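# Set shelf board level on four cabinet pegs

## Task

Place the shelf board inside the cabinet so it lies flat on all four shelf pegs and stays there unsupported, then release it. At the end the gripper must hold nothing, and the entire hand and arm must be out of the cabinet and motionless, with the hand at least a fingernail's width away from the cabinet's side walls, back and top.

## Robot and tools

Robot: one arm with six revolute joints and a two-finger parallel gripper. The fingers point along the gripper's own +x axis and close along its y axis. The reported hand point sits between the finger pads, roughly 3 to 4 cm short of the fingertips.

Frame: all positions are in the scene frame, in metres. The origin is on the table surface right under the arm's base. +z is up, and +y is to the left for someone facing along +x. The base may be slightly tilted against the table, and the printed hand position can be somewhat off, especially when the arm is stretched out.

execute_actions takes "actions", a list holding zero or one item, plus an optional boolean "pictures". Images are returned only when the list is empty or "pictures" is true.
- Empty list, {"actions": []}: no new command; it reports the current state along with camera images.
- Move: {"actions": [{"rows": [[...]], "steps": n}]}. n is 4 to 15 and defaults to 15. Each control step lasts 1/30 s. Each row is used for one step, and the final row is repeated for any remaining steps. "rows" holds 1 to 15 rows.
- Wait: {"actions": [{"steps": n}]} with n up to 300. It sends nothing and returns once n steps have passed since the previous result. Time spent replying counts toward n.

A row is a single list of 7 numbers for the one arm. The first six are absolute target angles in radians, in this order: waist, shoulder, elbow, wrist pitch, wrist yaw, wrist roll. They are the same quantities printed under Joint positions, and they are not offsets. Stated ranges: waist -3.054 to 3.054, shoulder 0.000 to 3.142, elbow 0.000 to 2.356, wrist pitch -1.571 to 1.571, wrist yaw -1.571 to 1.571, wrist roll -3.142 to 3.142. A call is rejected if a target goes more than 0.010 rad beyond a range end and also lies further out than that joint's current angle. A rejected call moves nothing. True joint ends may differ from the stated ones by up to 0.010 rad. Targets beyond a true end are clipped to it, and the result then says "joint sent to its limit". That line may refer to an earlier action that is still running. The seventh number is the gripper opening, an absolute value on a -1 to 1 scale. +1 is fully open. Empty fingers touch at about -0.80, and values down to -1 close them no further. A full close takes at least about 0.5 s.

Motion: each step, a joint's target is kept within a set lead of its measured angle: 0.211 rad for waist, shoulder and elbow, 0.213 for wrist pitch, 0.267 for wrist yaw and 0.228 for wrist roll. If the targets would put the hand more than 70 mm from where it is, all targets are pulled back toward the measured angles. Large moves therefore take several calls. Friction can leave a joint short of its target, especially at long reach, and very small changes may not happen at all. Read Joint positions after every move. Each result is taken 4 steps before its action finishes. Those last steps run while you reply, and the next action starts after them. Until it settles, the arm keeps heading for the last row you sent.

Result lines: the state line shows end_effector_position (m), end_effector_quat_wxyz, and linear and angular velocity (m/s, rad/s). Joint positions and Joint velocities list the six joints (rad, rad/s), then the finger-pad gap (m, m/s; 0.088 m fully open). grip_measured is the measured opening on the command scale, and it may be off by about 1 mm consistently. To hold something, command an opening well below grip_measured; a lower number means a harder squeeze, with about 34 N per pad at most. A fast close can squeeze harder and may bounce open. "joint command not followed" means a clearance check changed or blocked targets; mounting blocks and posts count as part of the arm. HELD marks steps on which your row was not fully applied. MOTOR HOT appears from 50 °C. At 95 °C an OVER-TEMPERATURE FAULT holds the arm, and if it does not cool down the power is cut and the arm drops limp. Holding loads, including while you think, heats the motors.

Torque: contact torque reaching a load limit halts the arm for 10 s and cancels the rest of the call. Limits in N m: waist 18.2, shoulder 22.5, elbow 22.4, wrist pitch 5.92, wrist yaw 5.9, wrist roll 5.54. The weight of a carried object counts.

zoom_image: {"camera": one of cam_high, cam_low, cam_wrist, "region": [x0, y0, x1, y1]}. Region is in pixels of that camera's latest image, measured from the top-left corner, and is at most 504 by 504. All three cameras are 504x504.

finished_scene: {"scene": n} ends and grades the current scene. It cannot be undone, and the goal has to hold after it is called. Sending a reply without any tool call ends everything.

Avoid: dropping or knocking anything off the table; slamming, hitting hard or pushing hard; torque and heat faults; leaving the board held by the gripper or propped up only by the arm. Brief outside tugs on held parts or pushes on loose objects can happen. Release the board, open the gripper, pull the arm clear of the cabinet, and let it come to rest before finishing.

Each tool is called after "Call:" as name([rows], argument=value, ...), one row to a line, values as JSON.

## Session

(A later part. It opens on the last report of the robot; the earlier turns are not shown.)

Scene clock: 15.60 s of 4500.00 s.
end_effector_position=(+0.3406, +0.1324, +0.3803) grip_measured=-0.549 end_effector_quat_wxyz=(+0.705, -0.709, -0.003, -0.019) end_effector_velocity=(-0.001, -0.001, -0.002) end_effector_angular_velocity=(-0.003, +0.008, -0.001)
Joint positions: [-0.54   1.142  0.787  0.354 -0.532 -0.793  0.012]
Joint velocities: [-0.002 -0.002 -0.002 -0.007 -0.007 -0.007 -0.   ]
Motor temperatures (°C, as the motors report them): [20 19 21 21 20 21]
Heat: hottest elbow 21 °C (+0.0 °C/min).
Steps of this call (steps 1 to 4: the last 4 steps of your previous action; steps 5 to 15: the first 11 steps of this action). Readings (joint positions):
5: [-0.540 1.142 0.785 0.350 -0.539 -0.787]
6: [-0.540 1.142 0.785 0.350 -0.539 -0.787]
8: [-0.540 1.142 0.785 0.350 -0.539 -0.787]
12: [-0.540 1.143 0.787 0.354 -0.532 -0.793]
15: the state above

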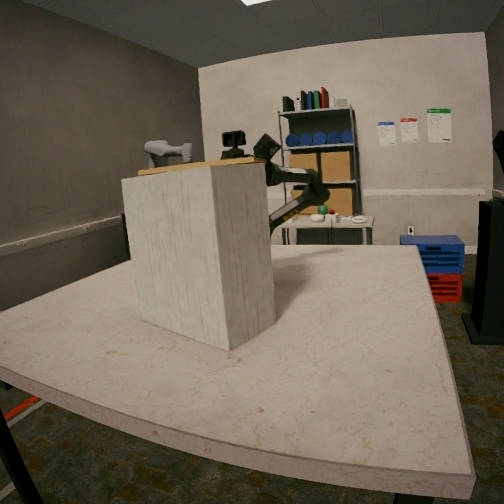

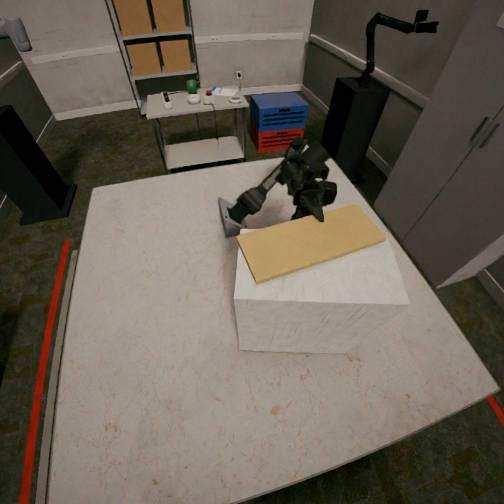

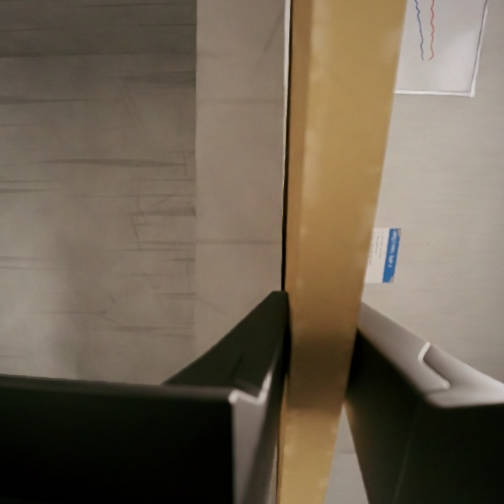

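Call:
execute_actions([
  {"rows":[[-0.525,1.135,0.82,0.31,-0.5,-0.795,-0.95],[-0.51,1.128,0.84,0.26,-0.465,-0.8,-0.95],[-0.495,1.12,0.865,0.21,-0.43,-0.81,-0.95],[-0.48,1.113,0.885,0.16,-0.39,-0.815,-0.95],[-0.465,1.107,0.91,0.11,-0.355,-0.82,-0.95],[-0.45,1.102,0.93,0.06,-0.32,-0.83,-0.95],[-0.435,1.097,0.955,0.015,-0.28,-0.835,-0.95],[-0.42,1.092,0.975,-0.035,-0.245,-0.84,-0.95],[-0.405,1.088,1,-0.085,-0.21,-0.845,-0.95],[-0.391,1.085,1.02,-0.13,-0.172,-0.845,-0.95]]},
])

Call:
execute_actions([
  {"steps":15},
], pictures=true)

Scene clock: 16.17 s of 4500.00 s.
end_effector_position=(+0.3397, +0.1467, +0.3842) grip_measured=-0.549 end_effector_quat_wxyz=(+0.704, -0.698, +0.085, -0.095) end_effector_velocity=(-0.032, +0.063, +0.011) end_effector_angular_velocity=(+0.032, +0.019, -0.498)
Joint positions: [-0.413  1.1    0.968 -0.05  -0.247 -0.84   0.012]
Joint velocities: [ 0.33  -0.12   0.452 -0.916  0.681 -0.007 -0.   ]
Motor temperatures (°C, as the motors report them): [20 19 21 21 20 21]
Heat: hottest elbow 21 °C (+0.0 °C/min).
Steps of this call (steps 1 to 4: the last 4 steps of your previous action; steps 5 to 6: the robot went on to your last target; steps 7 to 17: the first 11 steps of this action). Readings (joint positions):
7: [-0.539 1.142 0.791 0.348 -0.530 -0.795]
8: [-0.533 1.142 0.800 0.326 -0.519 -0.800]
10: [-0.513 1.135 0.830 0.259 -0.471 -0.812]
14: [-0.457 1.114 0.908 0.082 -0.344 -0.830]
17: the state above

Scene clock: 16.67 s of 4500.00 s.
end_effector_position=(+0.3360, +0.1487, +0.3842) grip_measured=-0.549 end_effector_quat_wxyz=(+0.701, -0.696, +0.105, -0.113) end_effector_velocity=(-0.001, -0.003, -0.004) end_effector_angular_velocity=(+0.003, +0.019, -0.010)
Joint positions: [-0.388  1.092  1.004 -0.133 -0.185 -0.846  0.012]
Joint velocities: [-0.002 -0.002 -0.002 -0.022 -0.007 -0.007 -0.   ]
Motor temperatures (°C, as the motors report them): [20 19 21 21 20 21]
Heat: hottest elbow 21 °C (+0.0 °C/min).
Kept back: nothing.
Steps of this call (steps 1 to 4: the last 4 steps of your previous action; steps 5 to 15: the robot went on to your last target). Readings (joint positions):
1: [-0.404 1.097 0.980 -0.075 -0.229 -0.841]
2: [-0.398 1.095 0.988 -0.092 -0.218 -0.841]
4: [-0.391 1.092 0.997 -0.113 -0.202 -0.843]
8: [-0.389 1.092 1.002 -0.129 -0.188 -0.846]
15: the state above

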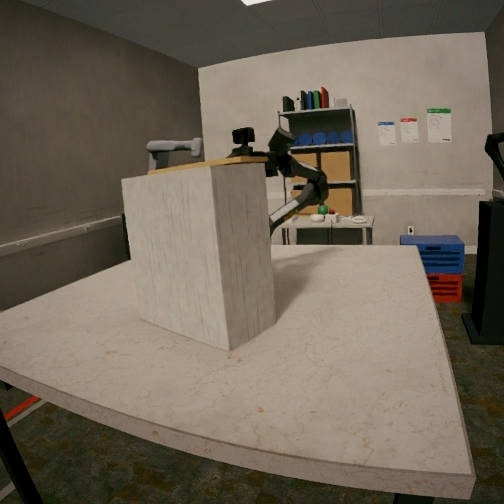

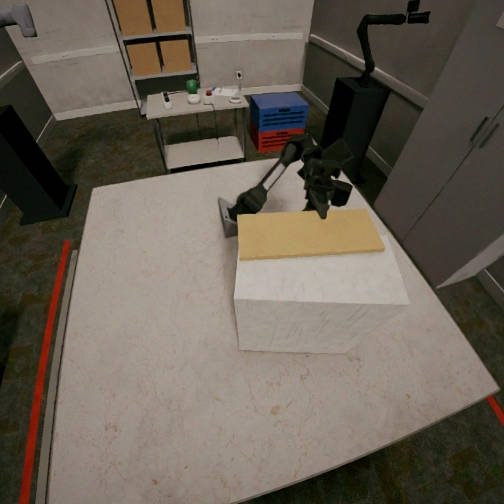

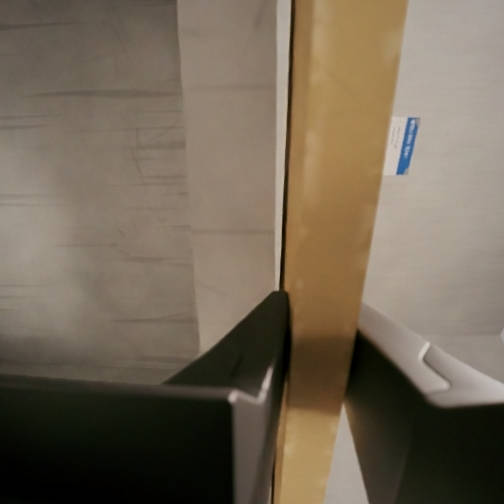

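Call:
execute_actions([
  {"rows":[[-0.395,1.06,1.03,-0.17,-0.165,-0.85,-0.95],[-0.397,1.04,1.038,-0.205,-0.16,-0.85,-0.95],[-0.4,1.015,1.046,-0.245,-0.155,-0.853,-0.95],[-0.402,0.99,1.054,-0.285,-0.15,-0.855,-0.95],[-0.405,0.965,1.062,-0.32,-0.145,-0.856,-0.95],[-0.407,0.94,1.07,-0.36,-0.14,-0.858,-0.95],[-0.41,0.915,1.078,-0.4,-0.135,-0.86,-0.95],[-0.412,0.89,1.086,-0.435,-0.13,-0.86,-0.95],[-0.415,0.87,1.094,-0.475,-0.125,-0.862,-0.95],[-0.418,0.845,1.102,-0.515,-0.12,-0.863,-0.95],[-0.42,0.82,1.11,-0.55,-0.115,-0.864,-0.95],[-0.424,0.798,1.118,-0.588,-0.108,-0.864,-0.95]]},
])

Call:
execute_actions([
  {"steps":15},
], pictures=true)

Scene clock: 17.50 s of 4500.00 s.
end_effector_position=(+0.2719, +0.1775, +0.3891) grip_measured=-0.549 end_effector_quat_wxyz=(+0.698, -0.690, +0.134, -0.139) end_effector_velocity=(-0.252, +0.103, +0.014) end_effector_angular_velocity=(-0.024, -0.068, -0.248)
Joint positions: [-0.403  0.891  1.073 -0.459 -0.142 -0.856  0.012]
Joint velocities: [-0.085 -0.73   0.266 -1.106  0.154 -0.037 -0.   ]
Motor temperatures (°C, as the motors report them): [20 19 21 21 20 21]
Heat: hottest elbow 21 °C (+0.0 °C/min).
Steps of this call (steps 1 to 14: the robot went on to your last target; steps 15 to 25: the first 11 steps of this action). Readings (joint positions):
15: [-0.388 1.089 1.006 -0.140 -0.183 -0.848]
16: [-0.388 1.083 1.009 -0.157 -0.179 -0.852]
18: [-0.390 1.057 1.019 -0.209 -0.168 -0.856]
22: [-0.396 0.965 1.046 -0.350 -0.156 -0.855]
25: the state above

Scene clock: 18.00 s of 4500.00 s.
end_effector_position=(+0.2405, +0.1894, +0.3898) grip_measured=-0.549 end_effector_quat_wxyz=(+0.695, -0.688, +0.141, -0.153) end_effector_velocity=(+0.000, +0.001, +0.000) end_effector_angular_velocity=(+0.005, -0.005, +0.009)
Joint positions: [-0.414  0.804  1.108 -0.594 -0.122 -0.859  0.012]
Joint velocities: [-0.002 -0.002 -0.002  0.007 -0.007  0.007 -0.   ]
Motor temperatures (°C, as the motors report them): [20 19 21 21 20 21]
Heat: hottest elbow 21 °C (+0.0 °C/min).
Kept back: nothing.
Steps of this call (steps 1 to 4: the last 4 steps of your previous action; steps 5 to 15: the robot went on to your last target). Readings (joint positions):
1: [-0.406 0.867 1.082 -0.496 -0.137 -0.857]
2: [-0.409 0.846 1.089 -0.528 -0.131 -0.858]
4: [-0.413 0.817 1.099 -0.560 -0.126 -0.858]
8: [-0.414 0.804 1.108 -0.584 -0.123 -0.859]
15: the state above

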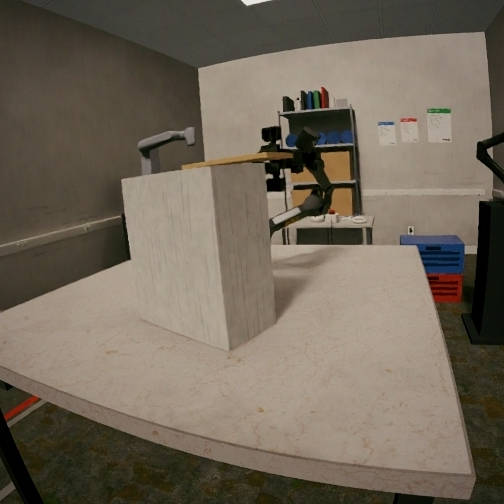

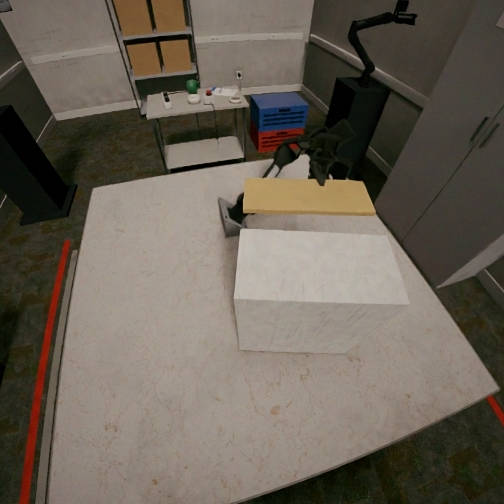

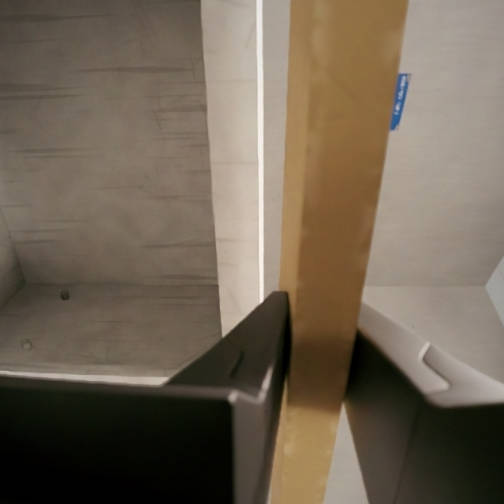

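Aligned and clear. Lower.

Call:
execute_actions([
  {"rows":[[-0.39,0.785,1.095,-0.585,-0.08,-0.858,-0.95],[-0.355,0.772,1.075,-0.578,-0.045,-0.85,-0.95],[-0.32,0.76,1.055,-0.57,-0.01,-0.842,-0.95],[-0.28,0.748,1.035,-0.562,0.025,-0.833,-0.95],[-0.245,0.736,1.015,-0.554,0.06,-0.823,-0.95],[-0.21,0.725,0.995,-0.546,0.095,-0.812,-0.95],[-0.17,0.715,0.975,-0.538,0.13,-0.8,-0.95],[-0.135,0.705,0.955,-0.53,0.165,-0.788,-0.95],[-0.1,0.696,0.935,-0.52,0.2,-0.776,-0.95],[-0.06,0.688,0.915,-0.51,0.235,-0.764,-0.95],[-0.025,0.68,0.895,-0.5,0.272,-0.752,-0.95],[0.013,0.673,0.875,-0.492,0.31,-0.74,-0.95]],"steps":12},
])

Call:
execute_actions([
  {"rows":[[0.05,0.668,0.858,-0.484,0.345,-0.727,-0.95],[0.085,0.664,0.842,-0.476,0.38,-0.714,-0.95],[0.12,0.66,0.826,-0.468,0.413,-0.7,-0.95],[0.157,0.658,0.81,-0.46,0.447,-0.687,-0.95],[0.193,0.656,0.794,-0.452,0.48,-0.674,-0.95],[0.23,0.655,0.778,-0.444,0.515,-0.66,-0.95],[0.265,0.655,0.762,-0.436,0.55,-0.647,-0.95],[0.3,0.656,0.746,-0.428,0.583,-0.633,-0.95],[0.337,0.657,0.73,-0.42,0.617,-0.62,-0.95],[0.373,0.659,0.714,-0.412,0.65,-0.606,-0.95],[0.41,0.661,0.7,-0.404,0.685,-0.593,-0.95],[0.445,0.663,0.684,-0.396,0.72,-0.58,-0.95]]},
])

Call:
execute_actions([
  {"steps":15},
], pictures=true)

Scene clock: 18.47 s of 4500.00 s.
end_effector_position=(+0.2411, +0.1911, +0.3602) grip_measured=-0.549 end_effector_quat_wxyz=(+0.692, -0.691, +0.142, -0.155) end_effector_velocity=(+0.008, -0.000, -0.180) end_effector_angular_velocity=(+0.020, +0.033, +0.010)
Joint positions: [-0.223  0.739  1.008 -0.557  0.066 -0.814  0.012]
Joint velocities: [ 1.082 -0.32  -0.589  0.227  1.004  0.315 -0.   ]
Motor temperatures (°C, as the motors report them): [20 19 21 21 20 21]
Heat: hottest elbow 21 °C (+0.0 °C/min).
Steps of this call (steps 1 to 6: the robot went on to your last target; steps 7 to 14: the first 8 steps of this action). Readings (joint positions):
7: [-0.411 0.803 1.107 -0.595 -0.116 -0.859]
8: [-0.401 0.800 1.102 -0.592 -0.099 -0.858]
10: [-0.356 0.784 1.079 -0.582 -0.051 -0.849]
14: the state above

Scene clock: 18.97 s of 4500.00 s.
end_effector_position=(+0.2455, +0.1891, +0.2722) grip_measured=-0.549 end_effector_quat_wxyz=(+0.694, -0.688, +0.144, -0.155) end_effector_velocity=(-0.004, +0.001, -0.185) end_effector_angular_velocity=(-0.059, +0.047, +0.010)
Joint positions: [ 0.319  0.667  0.744 -0.431  0.581 -0.627  0.012]
Joint velocities: [ 1.077 -0.002 -0.476  0.227  0.989  0.374  0.   ]
Motor temperatures (°C, as the motors report them): [20 19 21 21 20 21]
Heat: hottest elbow 21 °C (+0.0 °C/min).
Steps of this call (steps 1 to 4: the last 4 steps of your previous action; steps 5 to 15: the first 11 steps of this action). Readings (joint positions):
5: [-0.042 0.695 0.909 -0.514 0.239 -0.758]
6: [-0.005 0.688 0.890 -0.506 0.274 -0.745]
8: [0.066 0.678 0.855 -0.489 0.343 -0.720]
12: [0.211 0.667 0.791 -0.455 0.480 -0.667]
15: the state above

Scene clock: 19.47 s of 4500.00 s.
end_effector_position=(+0.2439, +0.1896, +0.2514) grip_measured=-0.549 end_effector_quat_wxyz=(+0.692, -0.691, +0.141, -0.155) end_effector_velocity=(-0.001, +0.000, -0.003) end_effector_angular_velocity=(-0.007, +0.019, +0.004)
Joint positions: [ 0.447  0.667  0.688 -0.401  0.703 -0.58   0.012]
Joint velocities: [ 0.007 -0.002 -0.002 -0.007 -0.007 -0.007 -0.   ]
Motor temperatures (°C, as the motors report them): [20 19 21 22 20 21]
Heat: hottest wrist pitch 22 °C (+3.1 °C/min).
Kept back: nothing.
Steps of this call (steps 1 to 4: the last 4 steps of your previous action; steps 5 to 15: the robot went on to your last target). Readings (joint positions):
1: [0.355 0.667 0.728 -0.423 0.615 -0.614]
2: [0.386 0.667 0.714 -0.417 0.640 -0.603]
4: [0.423 0.667 0.696 -0.412 0.668 -0.592]
8: [0.442 0.667 0.688 -0.403 0.696 -0.583]
15: the state above

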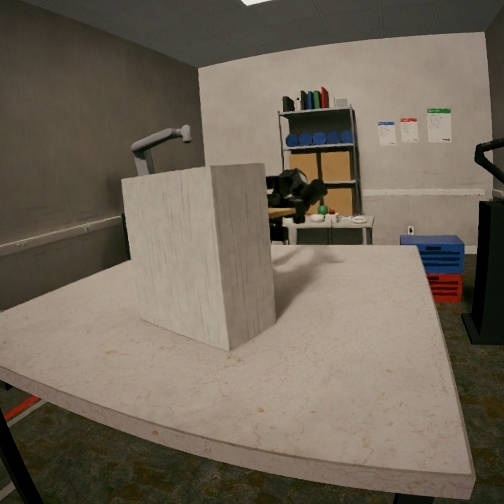

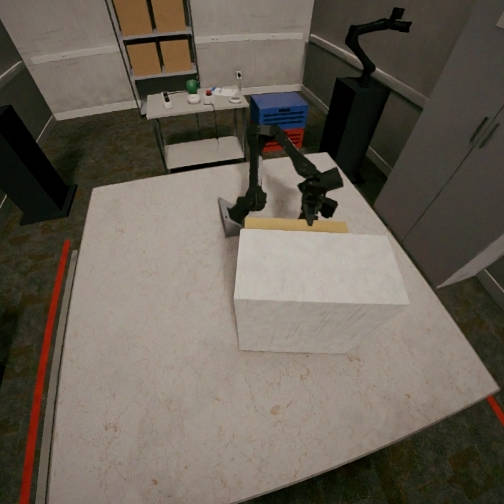

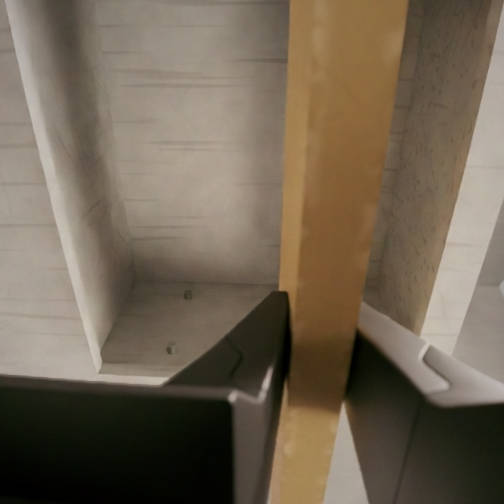

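Call:
execute_actions([
  {"rows":[[0.445,0.663,0.684,-0.396,0.72,-0.64,-0.95],[0.445,0.663,0.684,-0.396,0.72,-0.7,-0.95],[0.445,0.663,0.684,-0.396,0.72,-0.76,-0.95],[0.445,0.663,0.684,-0.396,0.72,-0.82,-0.95],[0.445,0.663,0.684,-0.396,0.72,-0.88,-0.95],[0.445,0.663,0.684,-0.396,0.72,-0.94,-0.95],[0.445,0.663,0.684,-0.396,0.72,-0.99,-0.95]],"steps":10},
])

Call:
execute_actions([
  {"rows":[[0.425,0.68,0.678,-0.37,0.7,-0.997,-0.95],[0.405,0.7,0.673,-0.345,0.68,-1.005,-0.95],[0.387,0.72,0.669,-0.32,0.663,-1.012,-0.95],[0.37,0.74,0.665,-0.295,0.646,-1.02,-0.95],[0.354,0.76,0.662,-0.268,0.631,-1.026,-0.95],[0.338,0.78,0.66,-0.24,0.616,-1.032,-0.95],[0.323,0.8,0.658,-0.215,0.602,-1.038,-0.95],[0.309,0.822,0.657,-0.187,0.589,-1.044,-0.95],[0.295,0.844,0.656,-0.16,0.576,-1.05,-0.95],[0.282,0.865,0.655,-0.133,0.564,-1.055,-0.95],[0.27,0.887,0.655,-0.105,0.552,-1.06,-0.95],[0.258,0.908,0.655,-0.078,0.541,-1.065,-0.95],[0.246,0.93,0.655,-0.05,0.53,-1.07,-0.95]]},
])

Call:
execute_actions([
  {"steps":15},
], pictures=true)

Scene clock: 20.00 s of 4500.00 s.
end_effector_position=(+0.2439, +0.1896, +0.2513) grip_measured=-0.549 end_effector_quat_wxyz=(-0.613, +0.762, -0.157, +0.139) end_effector_velocity=(-0.001, -0.002, -0.000) end_effector_angular_velocity=(-1.482, +0.665, -0.038)
Joint positions: [ 0.447  0.667  0.688 -0.401  0.703 -0.798  0.012]
Joint velocities: [ 0.002 -0.002 -0.002 -0.007  0.007 -1.619 -0.   ]
Motor temperatures (°C, as the motors report them): [20 19 21 22 20 21]
Heat: hottest wrist pitch 22 °C (+3.0 °C/min).
Steps of this call (steps 1 to 10: the robot went on to your last target; steps 11 to 16: the first 6 steps of this action). Readings (joint positions):
11: [0.447 0.667 0.688 -0.401 0.703 -0.590]
12: [0.447 0.667 0.688 -0.401 0.703 -0.615]
14: [0.447 0.667 0.688 -0.401 0.703 -0.697]
16: the state above

Scene clock: 20.50 s of 4500.00 s.
end_effector_position=(+0.2855, +0.1766, +0.2440) grip_measured=-0.548 end_effector_quat_wxyz=(-0.538, +0.816, -0.173, +0.124) end_effector_velocity=(+0.147, -0.053, -0.005) end_effector_angular_velocity=(-0.077, -0.051, -0.017)
Joint positions: [ 0.316  0.831  0.661 -0.183  0.581 -1.041  0.012]
Joint velocities: [-0.413  0.618 -0.046  0.799 -0.315 -0.242 -0.007]
Motor temperatures (°C, as the motors report them): [20 19 21 22 20 21]
Heat: hottest wrist pitch 22 °C (+2.9 °C/min).
Steps of this call (steps 1 to 4: the last 4 steps of your previous action; steps 5 to 15: the first 11 steps of this action). Readings (joint positions):
5: [0.447 0.668 0.687 -0.397 0.703 -0.955]
6: [0.441 0.672 0.685 -0.385 0.698 -0.968]
8: [0.418 0.693 0.682 -0.348 0.673 -0.989]
12: [0.358 0.767 0.669 -0.258 0.616 -1.021]
15: the state above

Scene clock: 21.00 s of 4500.00 s.
end_effector_position=(+0.3083, +0.1704, +0.2431) grip_measured=-0.549 end_effector_quat_wxyz=(-0.541, +0.815, -0.166, +0.124) end_effector_velocity=(-0.001, -0.001, -0.001) end_effector_angular_velocity=(-0.006, +0.012, -0.002)
Joint positions: [ 0.259  0.925  0.659 -0.06   0.526 -1.064  0.012]
Joint velocities: [-0.002 -0.002 -0.002 -0.007 -0.007 -0.007 -0.   ]
Motor temperatures (°C, as the motors report them): [20 19 21 22 20 21]
Heat: hottest wrist pitch 22 °C (+2.9 °C/min).
Kept back: nothing.
Steps of this call (steps 1 to 4: the last 4 steps of your previous action; steps 5 to 15: the robot went on to your last target). Readings (joint positions):
1: [0.303 0.851 0.660 -0.156 0.570 -1.047]
2: [0.290 0.872 0.660 -0.128 0.558 -1.052]
4: [0.272 0.903 0.660 -0.090 0.541 -1.059]
8: [0.262 0.921 0.659 -0.067 0.530 -1.064]
15: the state above

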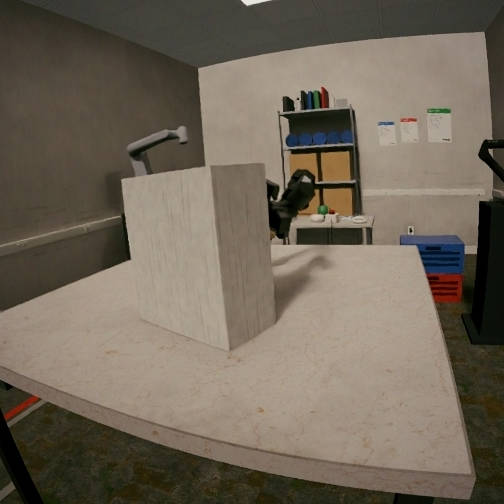

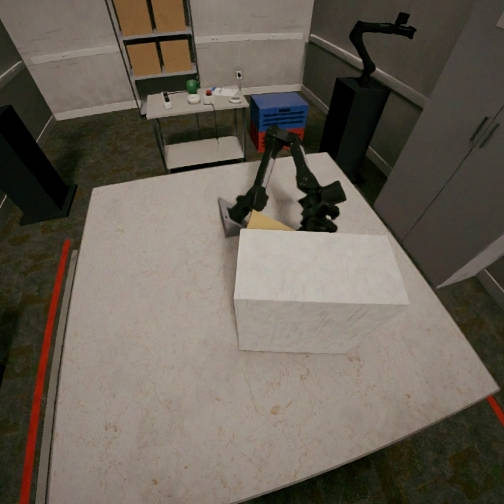

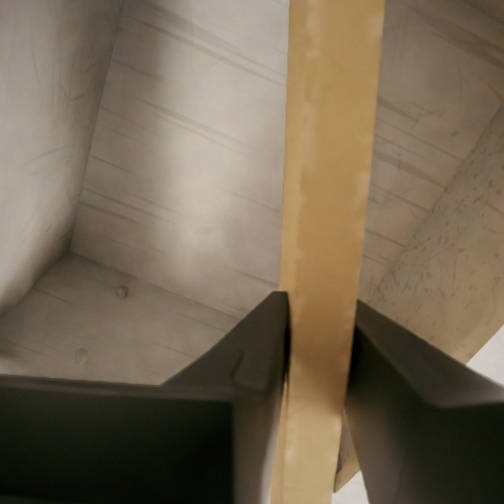

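Call:
execute_actions([
  {"rows":[[0.275,0.89,0.65,-0.085,0.55,-1.07,-0.95],[0.29,0.855,0.645,-0.11,0.56,-1.07,-0.95],[0.305,0.82,0.635,-0.13,0.57,-1.075,-0.95],[0.32,0.785,0.625,-0.145,0.575,-1.08,-0.95],[0.34,0.75,0.61,-0.15,0.578,-1.085,-0.95],[0.355,0.72,0.595,-0.145,0.575,-1.09,-0.95],[0.37,0.69,0.58,-0.13,0.57,-1.1,-0.95],[0.39,0.66,0.565,-0.11,0.565,-1.105,-0.95],[0.405,0.63,0.55,-0.095,0.555,-1.115,-0.95],[0.418,0.6,0.535,-0.075,0.55,-1.12,-0.95]]},
])

Call:
execute_actions([
  {"steps":12},
], pictures=true)

Call:
execute_actions([
  {"rows":[[0.39,0.625,0.535,-0.05,0.525,-1.125,-0.95],[0.365,0.65,0.535,-0.025,0.502,-1.13,-0.95],[0.342,0.675,0.535,0,0.48,-1.133,-0.95],[0.32,0.7,0.536,0.025,0.46,-1.136,-0.95],[0.3,0.725,0.537,0.05,0.44,-1.139,-0.95],[0.282,0.75,0.539,0.075,0.422,-1.142,-0.95],[0.265,0.775,0.541,0.1,0.405,-1.144,-0.95],[0.249,0.8,0.543,0.125,0.389,-1.146,-0.95],[0.234,0.825,0.545,0.15,0.374,-1.148,-0.95],[0.22,0.85,0.548,0.175,0.36,-1.15,-0.95]]},
])

Call:
execute_actions([
  {"steps":12},
], pictures=true)

Scene clock: 21.87 s of 4500.00 s.
end_effector_position=(+0.2631, +0.1994, +0.2401) grip_measured=-0.549 end_effector_quat_wxyz=(-0.546, +0.828, -0.099, +0.076) end_effector_velocity=(-0.104, +0.113, +0.007) end_effector_angular_velocity=(+0.137, -0.063, +0.773)
Joint positions: [ 0.395  0.662  0.565 -0.102  0.548 -1.104  0.012]
Joint velocities: [ 0.359 -0.725 -0.286  0.227 -0.125 -0.125 -0.   ]
Motor temperatures (°C, as the motors report them): [20 19 21 22 20 21]
Heat: hottest wrist pitch 22 °C (+2.7 °C/min).
Steps of this call (steps 1 to 15: the robot went on to your last target; steps 16 to 26: the first 11 steps of this action). Readings (joint positions):
16: [0.260 0.924 0.658 -0.060 0.526 -1.064]
17: [0.265 0.915 0.658 -0.073 0.527 -1.065]
19: [0.289 0.874 0.645 -0.109 0.540 -1.069]
23: [0.349 0.749 0.601 -0.131 0.554 -1.086]
26: the state above

Scene clock: 22.27 s of 4500.00 s.
end_effector_position=(+0.2560, +0.2051, +0.2392) grip_measured=-0.549 end_effector_quat_wxyz=(-0.551, +0.829, -0.078, +0.064) end_effector_velocity=(-0.002, -0.001, -0.002) end_effector_angular_velocity=(-0.011, +0.017, -0.002)
Joint positions: [ 0.42   0.612  0.538 -0.082  0.542 -1.115  0.012]
Joint velocities: [ 0.002 -0.012 -0.002 -0.022 -0.007 -0.007 -0.   ]
Motor temperatures (°C, as the motors report them): [20 19 21 22 20 21]
Heat: hottest wrist pitch 22 °C (+2.7 °C/min).
Kept back: nothing.
Steps of this call (steps 1 to 4: the last 4 steps of your previous action; steps 5 to 12: the robot went on to your last target). Readings (joint positions):
1: [0.405 0.642 0.558 -0.095 0.545 -1.107]
2: [0.411 0.630 0.554 -0.090 0.544 -1.109]
4: [0.417 0.618 0.549 -0.085 0.544 -1.112]
8: [0.419 0.613 0.541 -0.084 0.543 -1.114]
12: the state above

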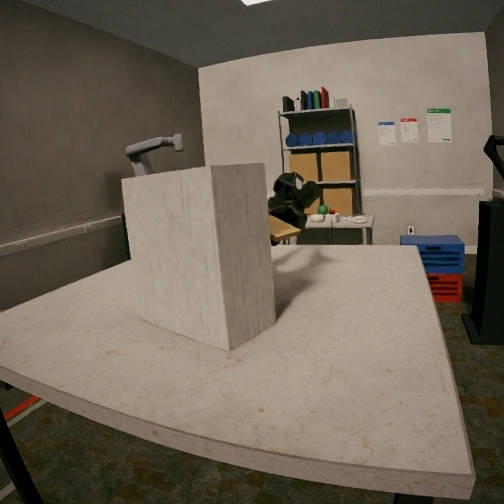

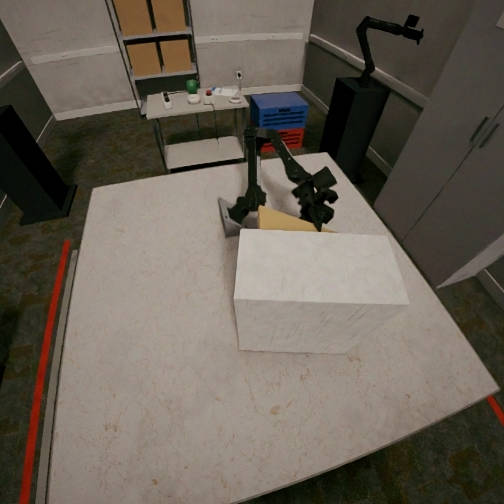

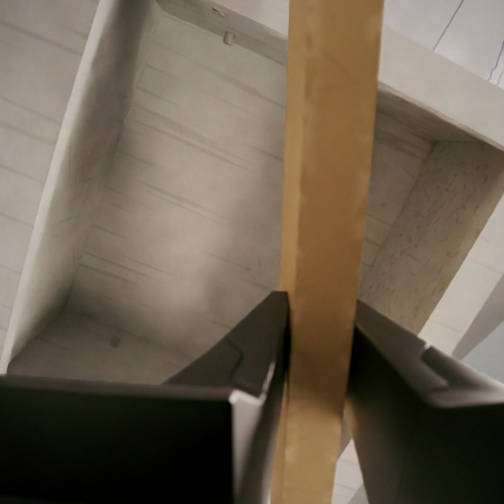

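Scene clock: 22.63 s of 4500.00 s.
end_effector_position=(+0.2970, +0.1922, +0.2408) grip_measured=-0.548 end_effector_quat_wxyz=(-0.551, +0.829, -0.076, +0.064) end_effector_velocity=(+0.103, -0.058, -0.003) end_effector_angular_velocity=(-0.159, +0.028, -0.066)
Joint positions: [ 0.258  0.801  0.537  0.124  0.381 -1.143  0.012]
Joint velocities: [-0.349  0.515 -0.002  0.491 -0.3   -0.198  0.006]
Motor temperatures (°C, as the motors report them): [20 19 21 22 20 21]
Heat: hottest wrist pitch 22 °C (+2.7 °C/min).
Steps of this call (steps 1 to 11: the first 11 steps of this action). Readings (joint positions):
1: [0.418 0.613 0.538 -0.078 0.538 -1.116]
2: [0.411 0.617 0.538 -0.066 0.526 -1.118]
4: [0.380 0.644 0.537 -0.027 0.494 -1.124]
8: [0.304 0.736 0.537 0.057 0.426 -1.135]
11: the state above

Scene clock: 23.03 s of 4500.00 s.
end_effector_position=(+0.3047, +0.1865, +0.2418) grip_measured=-0.549 end_effector_quat_wxyz=(-0.550, +0.829, -0.078, +0.069) end_effector_velocity=(+0.001, -0.005, -0.002) end_effector_angular_velocity=(-0.009, +0.010, -0.016)
Joint positions: [ 0.227  0.84   0.537  0.161  0.361 -1.148  0.012]
Joint velocities: [-0.012  0.007 -0.002 -0.007 -0.007 -0.007  0.   ]
Motor temperatures (°C, as the motors report them): [20 19 21 22 20 21]
Heat: hottest wrist pitch 22 °C (+2.6 °C/min).
Kept back: nothing.
Steps of this call (steps 1 to 4: the last 4 steps of your previous action; steps 5 to 12: the robot went on to your last target). Readings (joint positions):
1: [0.248 0.815 0.537 0.137 0.373 -1.144]
2: [0.241 0.824 0.537 0.145 0.367 -1.144]
4: [0.233 0.833 0.537 0.153 0.365 -1.147]
8: [0.228 0.838 0.537 0.159 0.362 -1.148]
12: the state above

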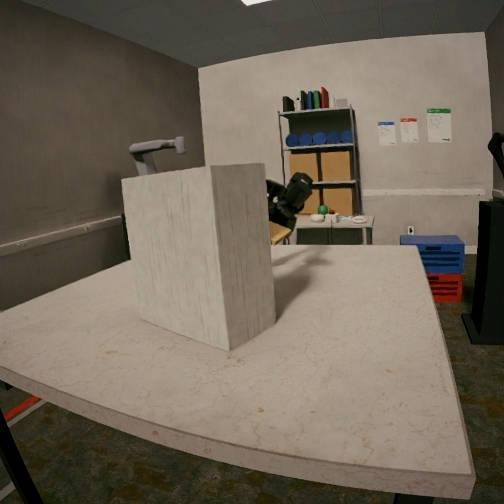

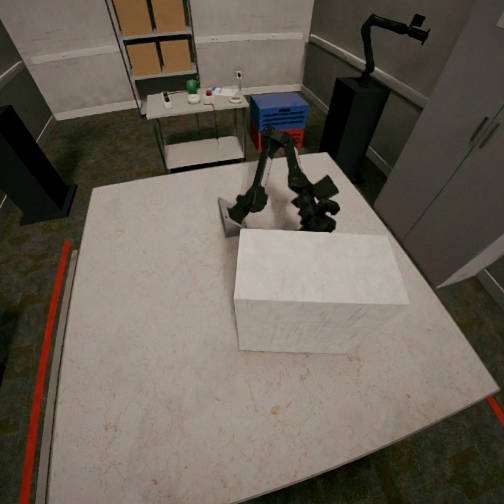

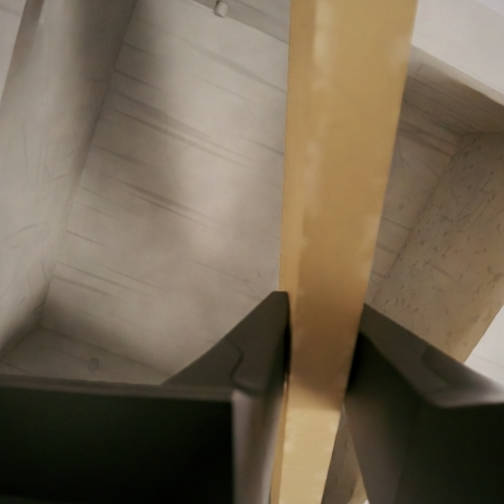

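Call:
execute_actions([
  {"rows":[[0.26,0.81,0.545,0.11,0.41,-1.15,-0.95],[0.29,0.785,0.555,0.06,0.45,-1.15,-0.95],[0.32,0.765,0.565,0.005,0.495,-1.15,-0.95],[0.35,0.75,0.578,-0.05,0.54,-1.15,-0.95],[0.38,0.745,0.59,-0.1,0.585,-1.15,-0.95],[0.41,0.745,0.605,-0.145,0.63,-1.145,-0.95],[0.44,0.75,0.62,-0.185,0.675,-1.14,-0.95],[0.47,0.76,0.632,-0.22,0.72,-1.14,-0.95],[0.5,0.768,0.645,-0.255,0.76,-1.135,-0.95],[0.53,0.775,0.655,-0.285,0.805,-1.13,-0.95]]},
])

Call:
execute_actions([
  {"steps":12},
])

Call:
execute_actions([
  {"rows":[[0.505,0.79,0.655,-0.265,0.78,-1.14,-0.95],[0.488,0.805,0.655,-0.245,0.764,-1.148,-0.95],[0.471,0.82,0.655,-0.225,0.749,-1.156,-0.95],[0.455,0.834,0.655,-0.205,0.734,-1.164,-0.95],[0.44,0.848,0.655,-0.186,0.72,-1.172,-0.95],[0.425,0.862,0.655,-0.166,0.706,-1.18,-0.95],[0.41,0.876,0.655,-0.147,0.692,-1.187,-0.95],[0.396,0.89,0.655,-0.128,0.679,-1.194,-0.95],[0.383,0.904,0.655,-0.109,0.667,-1.2,-0.95],[0.37,0.918,0.655,-0.09,0.655,-1.207,-0.95]]},
])

Call:
execute_actions([
  {"steps":12},
], pictures=true)

Scene clock: 23.73 s of 4500.00 s.
end_effector_position=(+0.2668, +0.1876, +0.2230) grip_measured=-0.549 end_effector_quat_wxyz=(-0.475, +0.857, -0.173, +0.099) end_effector_velocity=(-0.070, +0.049, -0.012) end_effector_angular_velocity=(-0.403, +0.060, -0.251)
Joint positions: [ 0.482  0.77   0.617 -0.222  0.713 -1.136  0.012]
Joint velocities: [ 0.652  0.002  0.261 -0.667  0.828  0.051 -0.   ]
Motor temperatures (°C, as the motors report them): [20 19 22 22 20 21]
Heat: hottest elbow 22 °C (+2.5 °C/min).
Steps of this call (steps 1 to 10: the robot went on to your last target; steps 11 to 21: the first 11 steps of this action). Readings (joint positions):
11: [0.230 0.839 0.538 0.157 0.365 -1.148]
12: [0.242 0.832 0.540 0.136 0.378 -1.148]
14: [0.288 0.804 0.546 0.053 0.436 -1.148]
18: [0.399 0.770 0.579 -0.120 0.595 -1.144]
21: the state above

Scene clock: 24.13 s of 4500.00 s.
end_effector_position=(+0.2604, +0.1890, +0.2226) grip_measured=-0.549 end_effector_quat_wxyz=(-0.456, +0.864, -0.185, +0.109) end_effector_velocity=(-0.002, -0.002, +0.001) end_effector_angular_velocity=(-0.023, +0.002, -0.017)
Joint positions: [ 0.532  0.772  0.638 -0.285  0.787 -1.13   0.012]
Joint velocities: [ 0.007 -0.002  0.002 -0.022  0.022 -0.007 -0.   ]
Motor temperatures (°C, as the motors report them): [20 19 22 22 20 21]
Heat: hottest elbow 22 °C (+2.5 °C/min).
Kept back: nothing.
Steps of this call (steps 1 to 4: the last 4 steps of your previous action; steps 5 to 12: the robot went on to your last target). Readings (joint positions):
1: [0.500 0.770 0.624 -0.240 0.735 -1.135]
2: [0.512 0.771 0.629 -0.253 0.750 -1.133]
4: [0.524 0.771 0.635 -0.270 0.769 -1.132]
8: [0.530 0.772 0.637 -0.282 0.784 -1.131]
12: the state above

Scene clock: 24.50 s of 4500.00 s.
end_effector_position=(+0.2922, +0.1797, +0.2235) grip_measured=-0.549 end_effector_quat_wxyz=(-0.457, +0.863, -0.186, +0.109) end_effector_velocity=(+0.079, -0.044, +0.000) end_effector_angular_velocity=(-0.055, +0.010, -0.062)
Joint positions: [ 0.404  0.892  0.64  -0.128  0.668 -1.191  0.012]
Joint velocities: [-0.31   0.335 -0.002  0.374 -0.242 -0.168 -0.   ]
Motor temperatures (°C, as the motors report them): [20 19 22 22 20 21]
Heat: hottest elbow 22 °C (+2.4 °C/min).
Steps of this call (steps 1 to 11: the first 11 steps of this action). Readings (joint positions):
1: [0.530 0.775 0.638 -0.284 0.786 -1.130]
2: [0.524 0.779 0.638 -0.276 0.780 -1.133]
4: [0.501 0.799 0.640 -0.248 0.756 -1.144]
8: [0.444 0.852 0.640 -0.180 0.703 -1.172]
11: the state above

Scene clock: 24.90 s of 4500.00 s.
end_effector_position=(+0.2983, +0.1775, +0.2239) grip_measured=-0.549 end_effector_quat_wxyz=(-0.457, +0.863, -0.185, +0.109) end_effector_velocity=(-0.000, -0.005, -0.003) end_effector_angular_velocity=(-0.010, +0.015, -0.012)
Joint positions: [ 0.381  0.916  0.64  -0.096  0.646 -1.203  0.012]
Joint velocities: [-0.007  0.002 -0.007 -0.007 -0.007 -0.007 -0.   ]
Motor temperatures (°C, as the motors report them): [20 19 22 22 20 21]
Heat: hottest elbow 22 °C (+2.4 °C/min).
Kept back: nothing.
Steps of this call (steps 1 to 4: the last 4 steps of your previous action; steps 5 to 12: the robot went on to your last target). Readings (joint positions):
1: [0.395 0.901 0.640 -0.118 0.661 -1.194]
2: [0.390 0.907 0.640 -0.113 0.657 -1.197]
4: [0.384 0.913 0.640 -0.105 0.652 -1.200]
8: [0.382 0.915 0.640 -0.097 0.647 -1.202]
12: the state above

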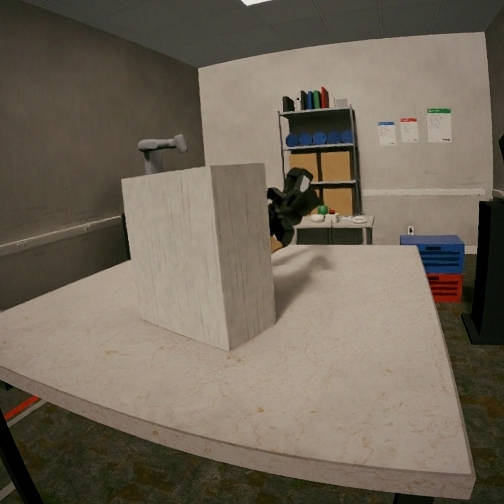

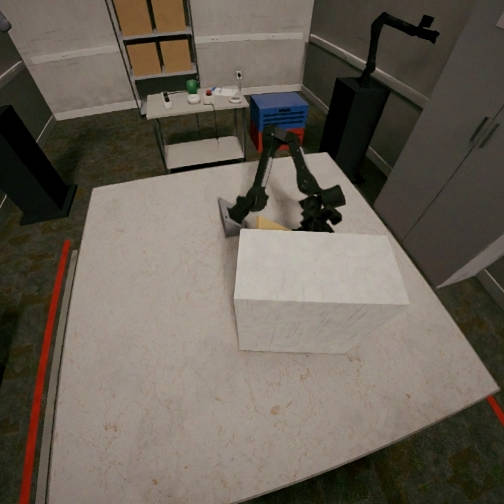

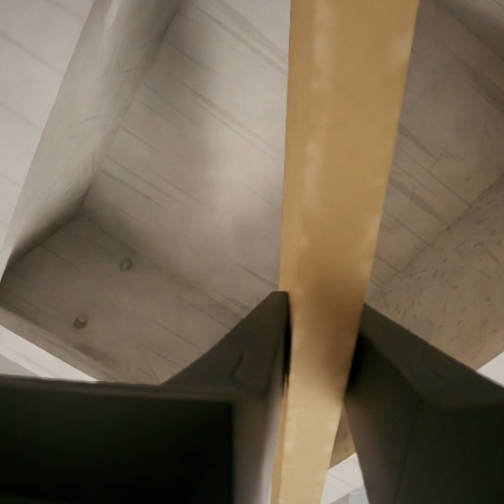

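Call:
execute_actions([
  {"rows":[[0.354,0.936,0.66,-0.073,0.64,-1.214,-0.95],[0.339,0.954,0.664,-0.056,0.625,-1.22,-0.95],[0.325,0.972,0.668,-0.039,0.611,-1.226,-0.95],[0.311,0.99,0.672,-0.022,0.598,-1.232,-0.95],[0.298,1.008,0.677,-0.006,0.586,-1.237,-0.95],[0.285,1.026,0.682,0.01,0.574,-1.242,-0.95],[0.273,1.044,0.688,0.026,0.562,-1.247,-0.95],[0.261,1.062,0.694,0.042,0.551,-1.252,-0.95],[0.25,1.08,0.7,0.057,0.541,-1.256,-0.95],[0.239,1.098,0.706,0.072,0.531,-1.26,-0.95],[0.229,1.117,0.713,0.087,0.521,-1.264,-0.95],[0.219,1.135,0.72,0.102,0.512,-1.268,-0.95]]},
], pictures=true)

Call:
execute_actions([
  {"rows":[[0.21,1.154,0.727,0.115,0.504,-1.27,-0.95],[0.202,1.173,0.734,0.128,0.496,-1.273,-0.95],[0.194,1.192,0.742,0.141,0.489,-1.276,-0.95],[0.187,1.211,0.75,0.154,0.482,-1.279,-0.95],[0.18,1.23,0.758,0.166,0.475,-1.281,-0.95],[0.173,1.249,0.766,0.178,0.468,-1.284,-0.95],[0.166,1.268,0.774,0.19,0.462,-1.286,-0.95],[0.159,1.287,0.783,0.202,0.455,-1.288,-0.95],[0.152,1.306,0.791,0.213,0.449,-1.29,-0.95],[0.146,1.325,0.8,0.224,0.443,-1.292,-0.95]]},
])

Call:
execute_actions([
  {"steps":12},
], pictures=true)

Scene clock: 25.60 s of 4500.00 s.
end_effector_position=(+0.3348, +0.1660, +0.2280) grip_measured=-0.549 end_effector_quat_wxyz=(-0.457, +0.863, -0.187, +0.108) end_effector_velocity=(+0.126, -0.040, +0.015) end_effector_angular_velocity=(+0.009, -0.005, +0.009)
Joint positions: [ 0.268  1.069  0.68   0.041  0.539 -1.249  0.012]
Joint velocities: [-0.33   0.54   0.168  0.447 -0.315 -0.125 -0.   ]
Motor temperatures (°C, as the motors report them): [20 19 22 22 20 21]
Heat: hottest elbow 22 °C (+2.3 °C/min).
Steps of this call (steps 1 to 10: the robot went on to your last target; steps 11 to 21: the first 11 steps of this action). Readings (joint positions):
11: [0.379 0.918 0.640 -0.093 0.643 -1.205]
12: [0.373 0.924 0.641 -0.085 0.636 -1.208]
14: [0.353 0.948 0.648 -0.061 0.616 -1.216]
18: [0.304 1.015 0.664 -0.004 0.571 -1.236]
21: the state above

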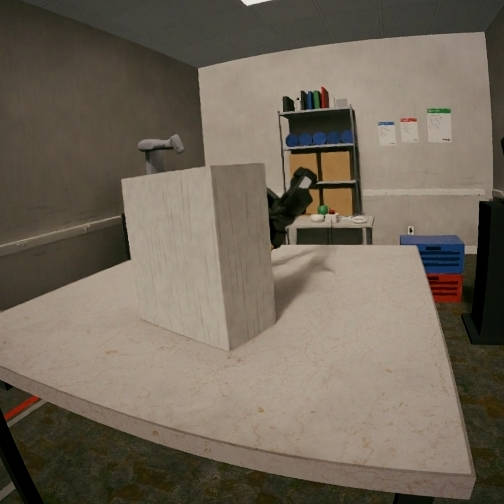

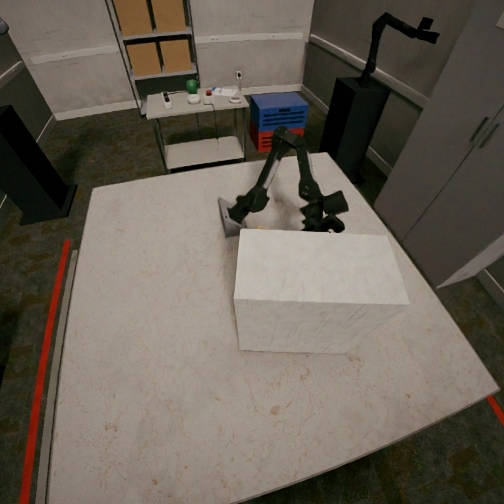

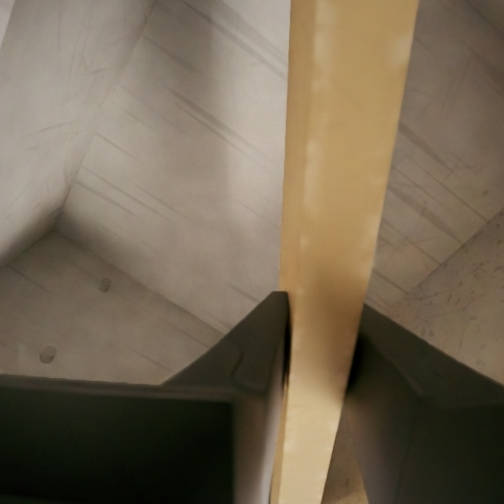

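Scene clock: 26.10 s of 4500.00 s.
end_effector_position=(+0.3859, +0.1512, +0.2323) grip_measured=-0.549 end_effector_quat_wxyz=(-0.460, +0.862, -0.183, +0.109) end_effector_velocity=(+0.100, -0.051, -0.006) end_effector_angular_velocity=(-0.007, +0.022, -0.053)
Joint positions: [ 0.169  1.29   0.769  0.198  0.446 -1.284  0.012]
Joint velocities: [-0.168  0.466  0.193  0.242 -0.139 -0.051 -0.   ]
Motor temperatures (°C, as the motors report them): [20 19 22 22 20 21]
Heat: hottest elbow 22 °C (+2.3 °C/min).
Steps of this call (steps 1 to 4: the last 4 steps of your previous action; steps 5 to 15: the first 11 steps of this action). Readings (joint positions):
5: [0.234 1.129 0.700 0.087 0.508 -1.262]
6: [0.229 1.138 0.703 0.096 0.503 -1.264]
8: [0.217 1.166 0.715 0.119 0.490 -1.268]
12: [0.189 1.236 0.746 0.165 0.464 -1.278]
15: the state above

Scene clock: 26.50 s of 4500.00 s.
end_effector_position=(+0.3932, +0.1485, +0.2320) grip_measured=-0.549 end_effector_quat_wxyz=(-0.460, +0.862, -0.183, +0.108) end_effector_velocity=(-0.001, -0.002, -0.002) end_effector_angular_velocity=(-0.002, +0.025, -0.003)
Joint positions: [ 0.159  1.323  0.783  0.217  0.435 -1.288  0.012]
Joint velocities: [-0.007 -0.002  0.002 -0.022 -0.022 -0.007 -0.   ]
Motor temperatures (°C, as the motors report them): [20 19 22 22 20 21]
Heat: hottest elbow 22 °C (+2.3 °C/min).
Kept back: nothing.
Steps of this call (steps 1 to 4: the last 4 steps of your previous action; steps 5 to 12: the robot went on to your last target). Readings (joint positions):
1: [0.165 1.303 0.774 0.203 0.442 -1.285]
2: [0.162 1.312 0.777 0.206 0.440 -1.286]
4: [0.159 1.320 0.778 0.210 0.438 -1.287]
8: [0.159 1.323 0.781 0.216 0.435 -1.288]
12: the state above

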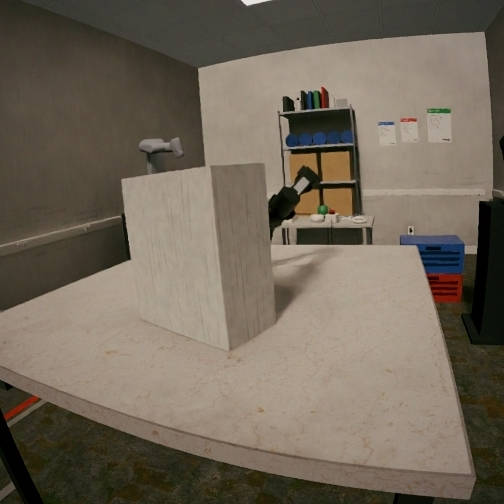

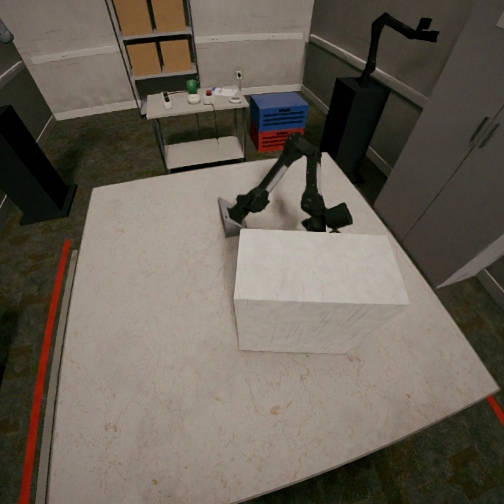

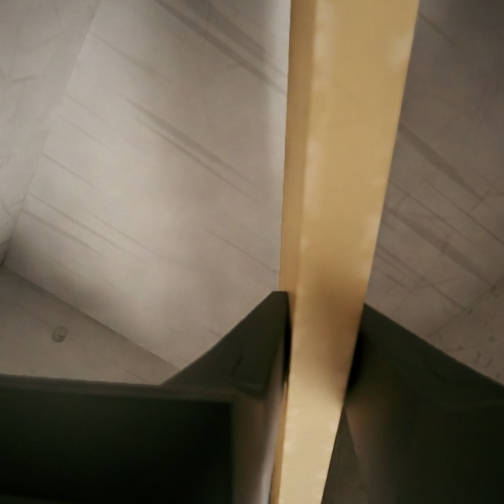

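Advance another 1.3 cm while beginning to level.

Call:
execute_actions([
  {"rows":[[0.14,1.344,0.81,0.234,0.438,-1.27,-0.95],[0.14,1.344,0.81,0.234,0.438,-1.25,-0.95],[0.135,1.363,0.82,0.244,0.433,-1.22,-0.95],[0.135,1.363,0.82,0.244,0.433,-1.19,-0.95],[0.13,1.382,0.83,0.254,0.428,-1.16,-0.95],[0.13,1.382,0.83,0.254,0.428,-1.13,-0.95],[0.13,1.382,0.83,0.254,0.428,-1.1,-0.95],[0.13,1.382,0.83,0.254,0.428,-1.07,-0.95],[0.13,1.382,0.83,0.254,0.428,-1.04,-0.95],[0.13,1.382,0.83,0.254,0.428,-1.01,-0.95],[0.13,1.382,0.83,0.254,0.428,-0.98,-0.95],[0.13,1.382,0.83,0.254,0.428,-0.95,-0.95],[0.13,1.382,0.83,0.254,0.428,-0.92,-0.95]]},
])

Call:
execute_actions([
  {"steps":15},
], pictures=true)

Scene clock: 27.07 s of 4500.00 s.
end_effector_position=(+0.4059, +0.1443, +0.2313) grip_measured=-0.549 end_effector_quat_wxyz=(-0.556, +0.804, -0.170, +0.128) end_effector_velocity=(+0.020, +0.039, +0.010) end_effector_angular_velocity=(+0.674, -0.296, +0.195)
Joint positions: [ 0.143  1.378  0.811  0.247  0.419 -1.062  0.012]
Joint velocities: [ 0.002  0.012  0.046  0.11  -0.125  0.681  0.   ]
Motor temperatures (°C, as the motors report them): [20 19 22 22 20 21]
Heat: hottest elbow 22 °C (+2.2 °C/min).
Steps of this call (steps 1 to 6: the robot went on to your last target; steps 7 to 17: the first 11 steps of this action). Readings (joint positions):
7: [0.158 1.325 0.785 0.218 0.434 -1.286]
8: [0.156 1.329 0.787 0.222 0.433 -1.278]
10: [0.152 1.343 0.795 0.230 0.429 -1.243]
14: [0.144 1.372 0.809 0.243 0.422 -1.142]
17: the state above

Scene clock: 27.57 s of 4500.00 s.
end_effector_position=(+0.4068, +0.1462, +0.2331) grip_measured=-0.527 end_effector_quat_wxyz=(-0.603, +0.770, -0.159, +0.138) end_effector_velocity=(-0.000, +0.003, -0.000) end_effector_angular_velocity=(+0.027, +0.003, +0.015)
Joint positions: [ 0.143  1.379  0.817  0.247  0.419 -0.946  0.013]
Joint velocities: [-0.002 -0.007  0.002 -0.007 -0.022  0.022  0.   ]
Motor temperatures (°C, as the motors report them): [20 19 22 22 20 21]
Heat: hottest elbow 22 °C (+2.2 °C/min).
Kept back: nothing.
Steps of this call (steps 1 to 4: the last 4 steps of your previous action; steps 5 to 15: the robot went on to your last target). Readings (joint positions):
1: [0.143 1.379 0.813 0.249 0.417 -1.032]
2: [0.143 1.379 0.816 0.249 0.417 -1.004]
4: [0.143 1.379 0.817 0.248 0.417 -0.980]
8: [0.143 1.379 0.817 0.247 0.418 -0.954]
15: the state above

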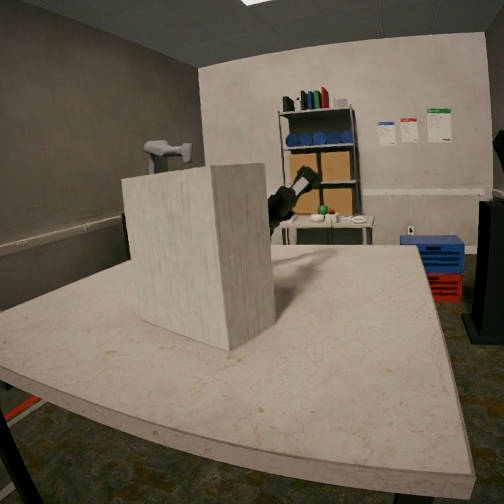

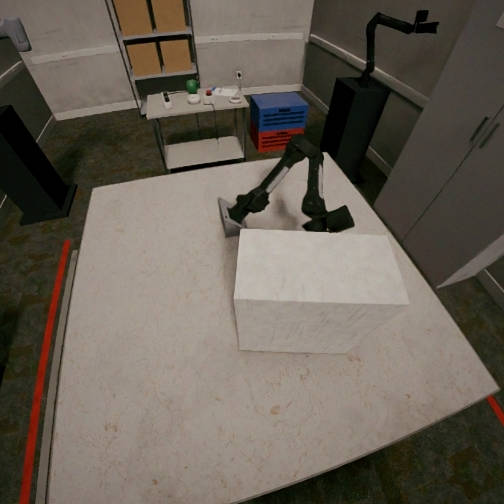

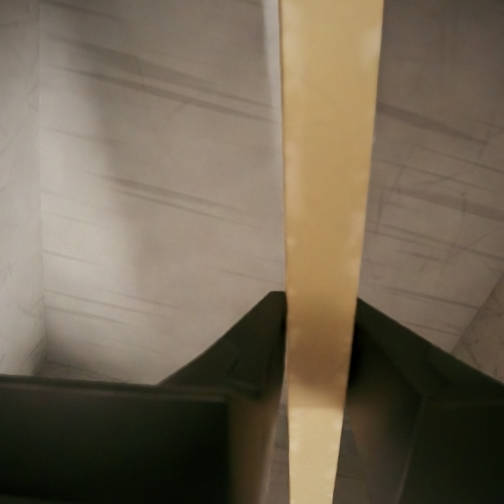

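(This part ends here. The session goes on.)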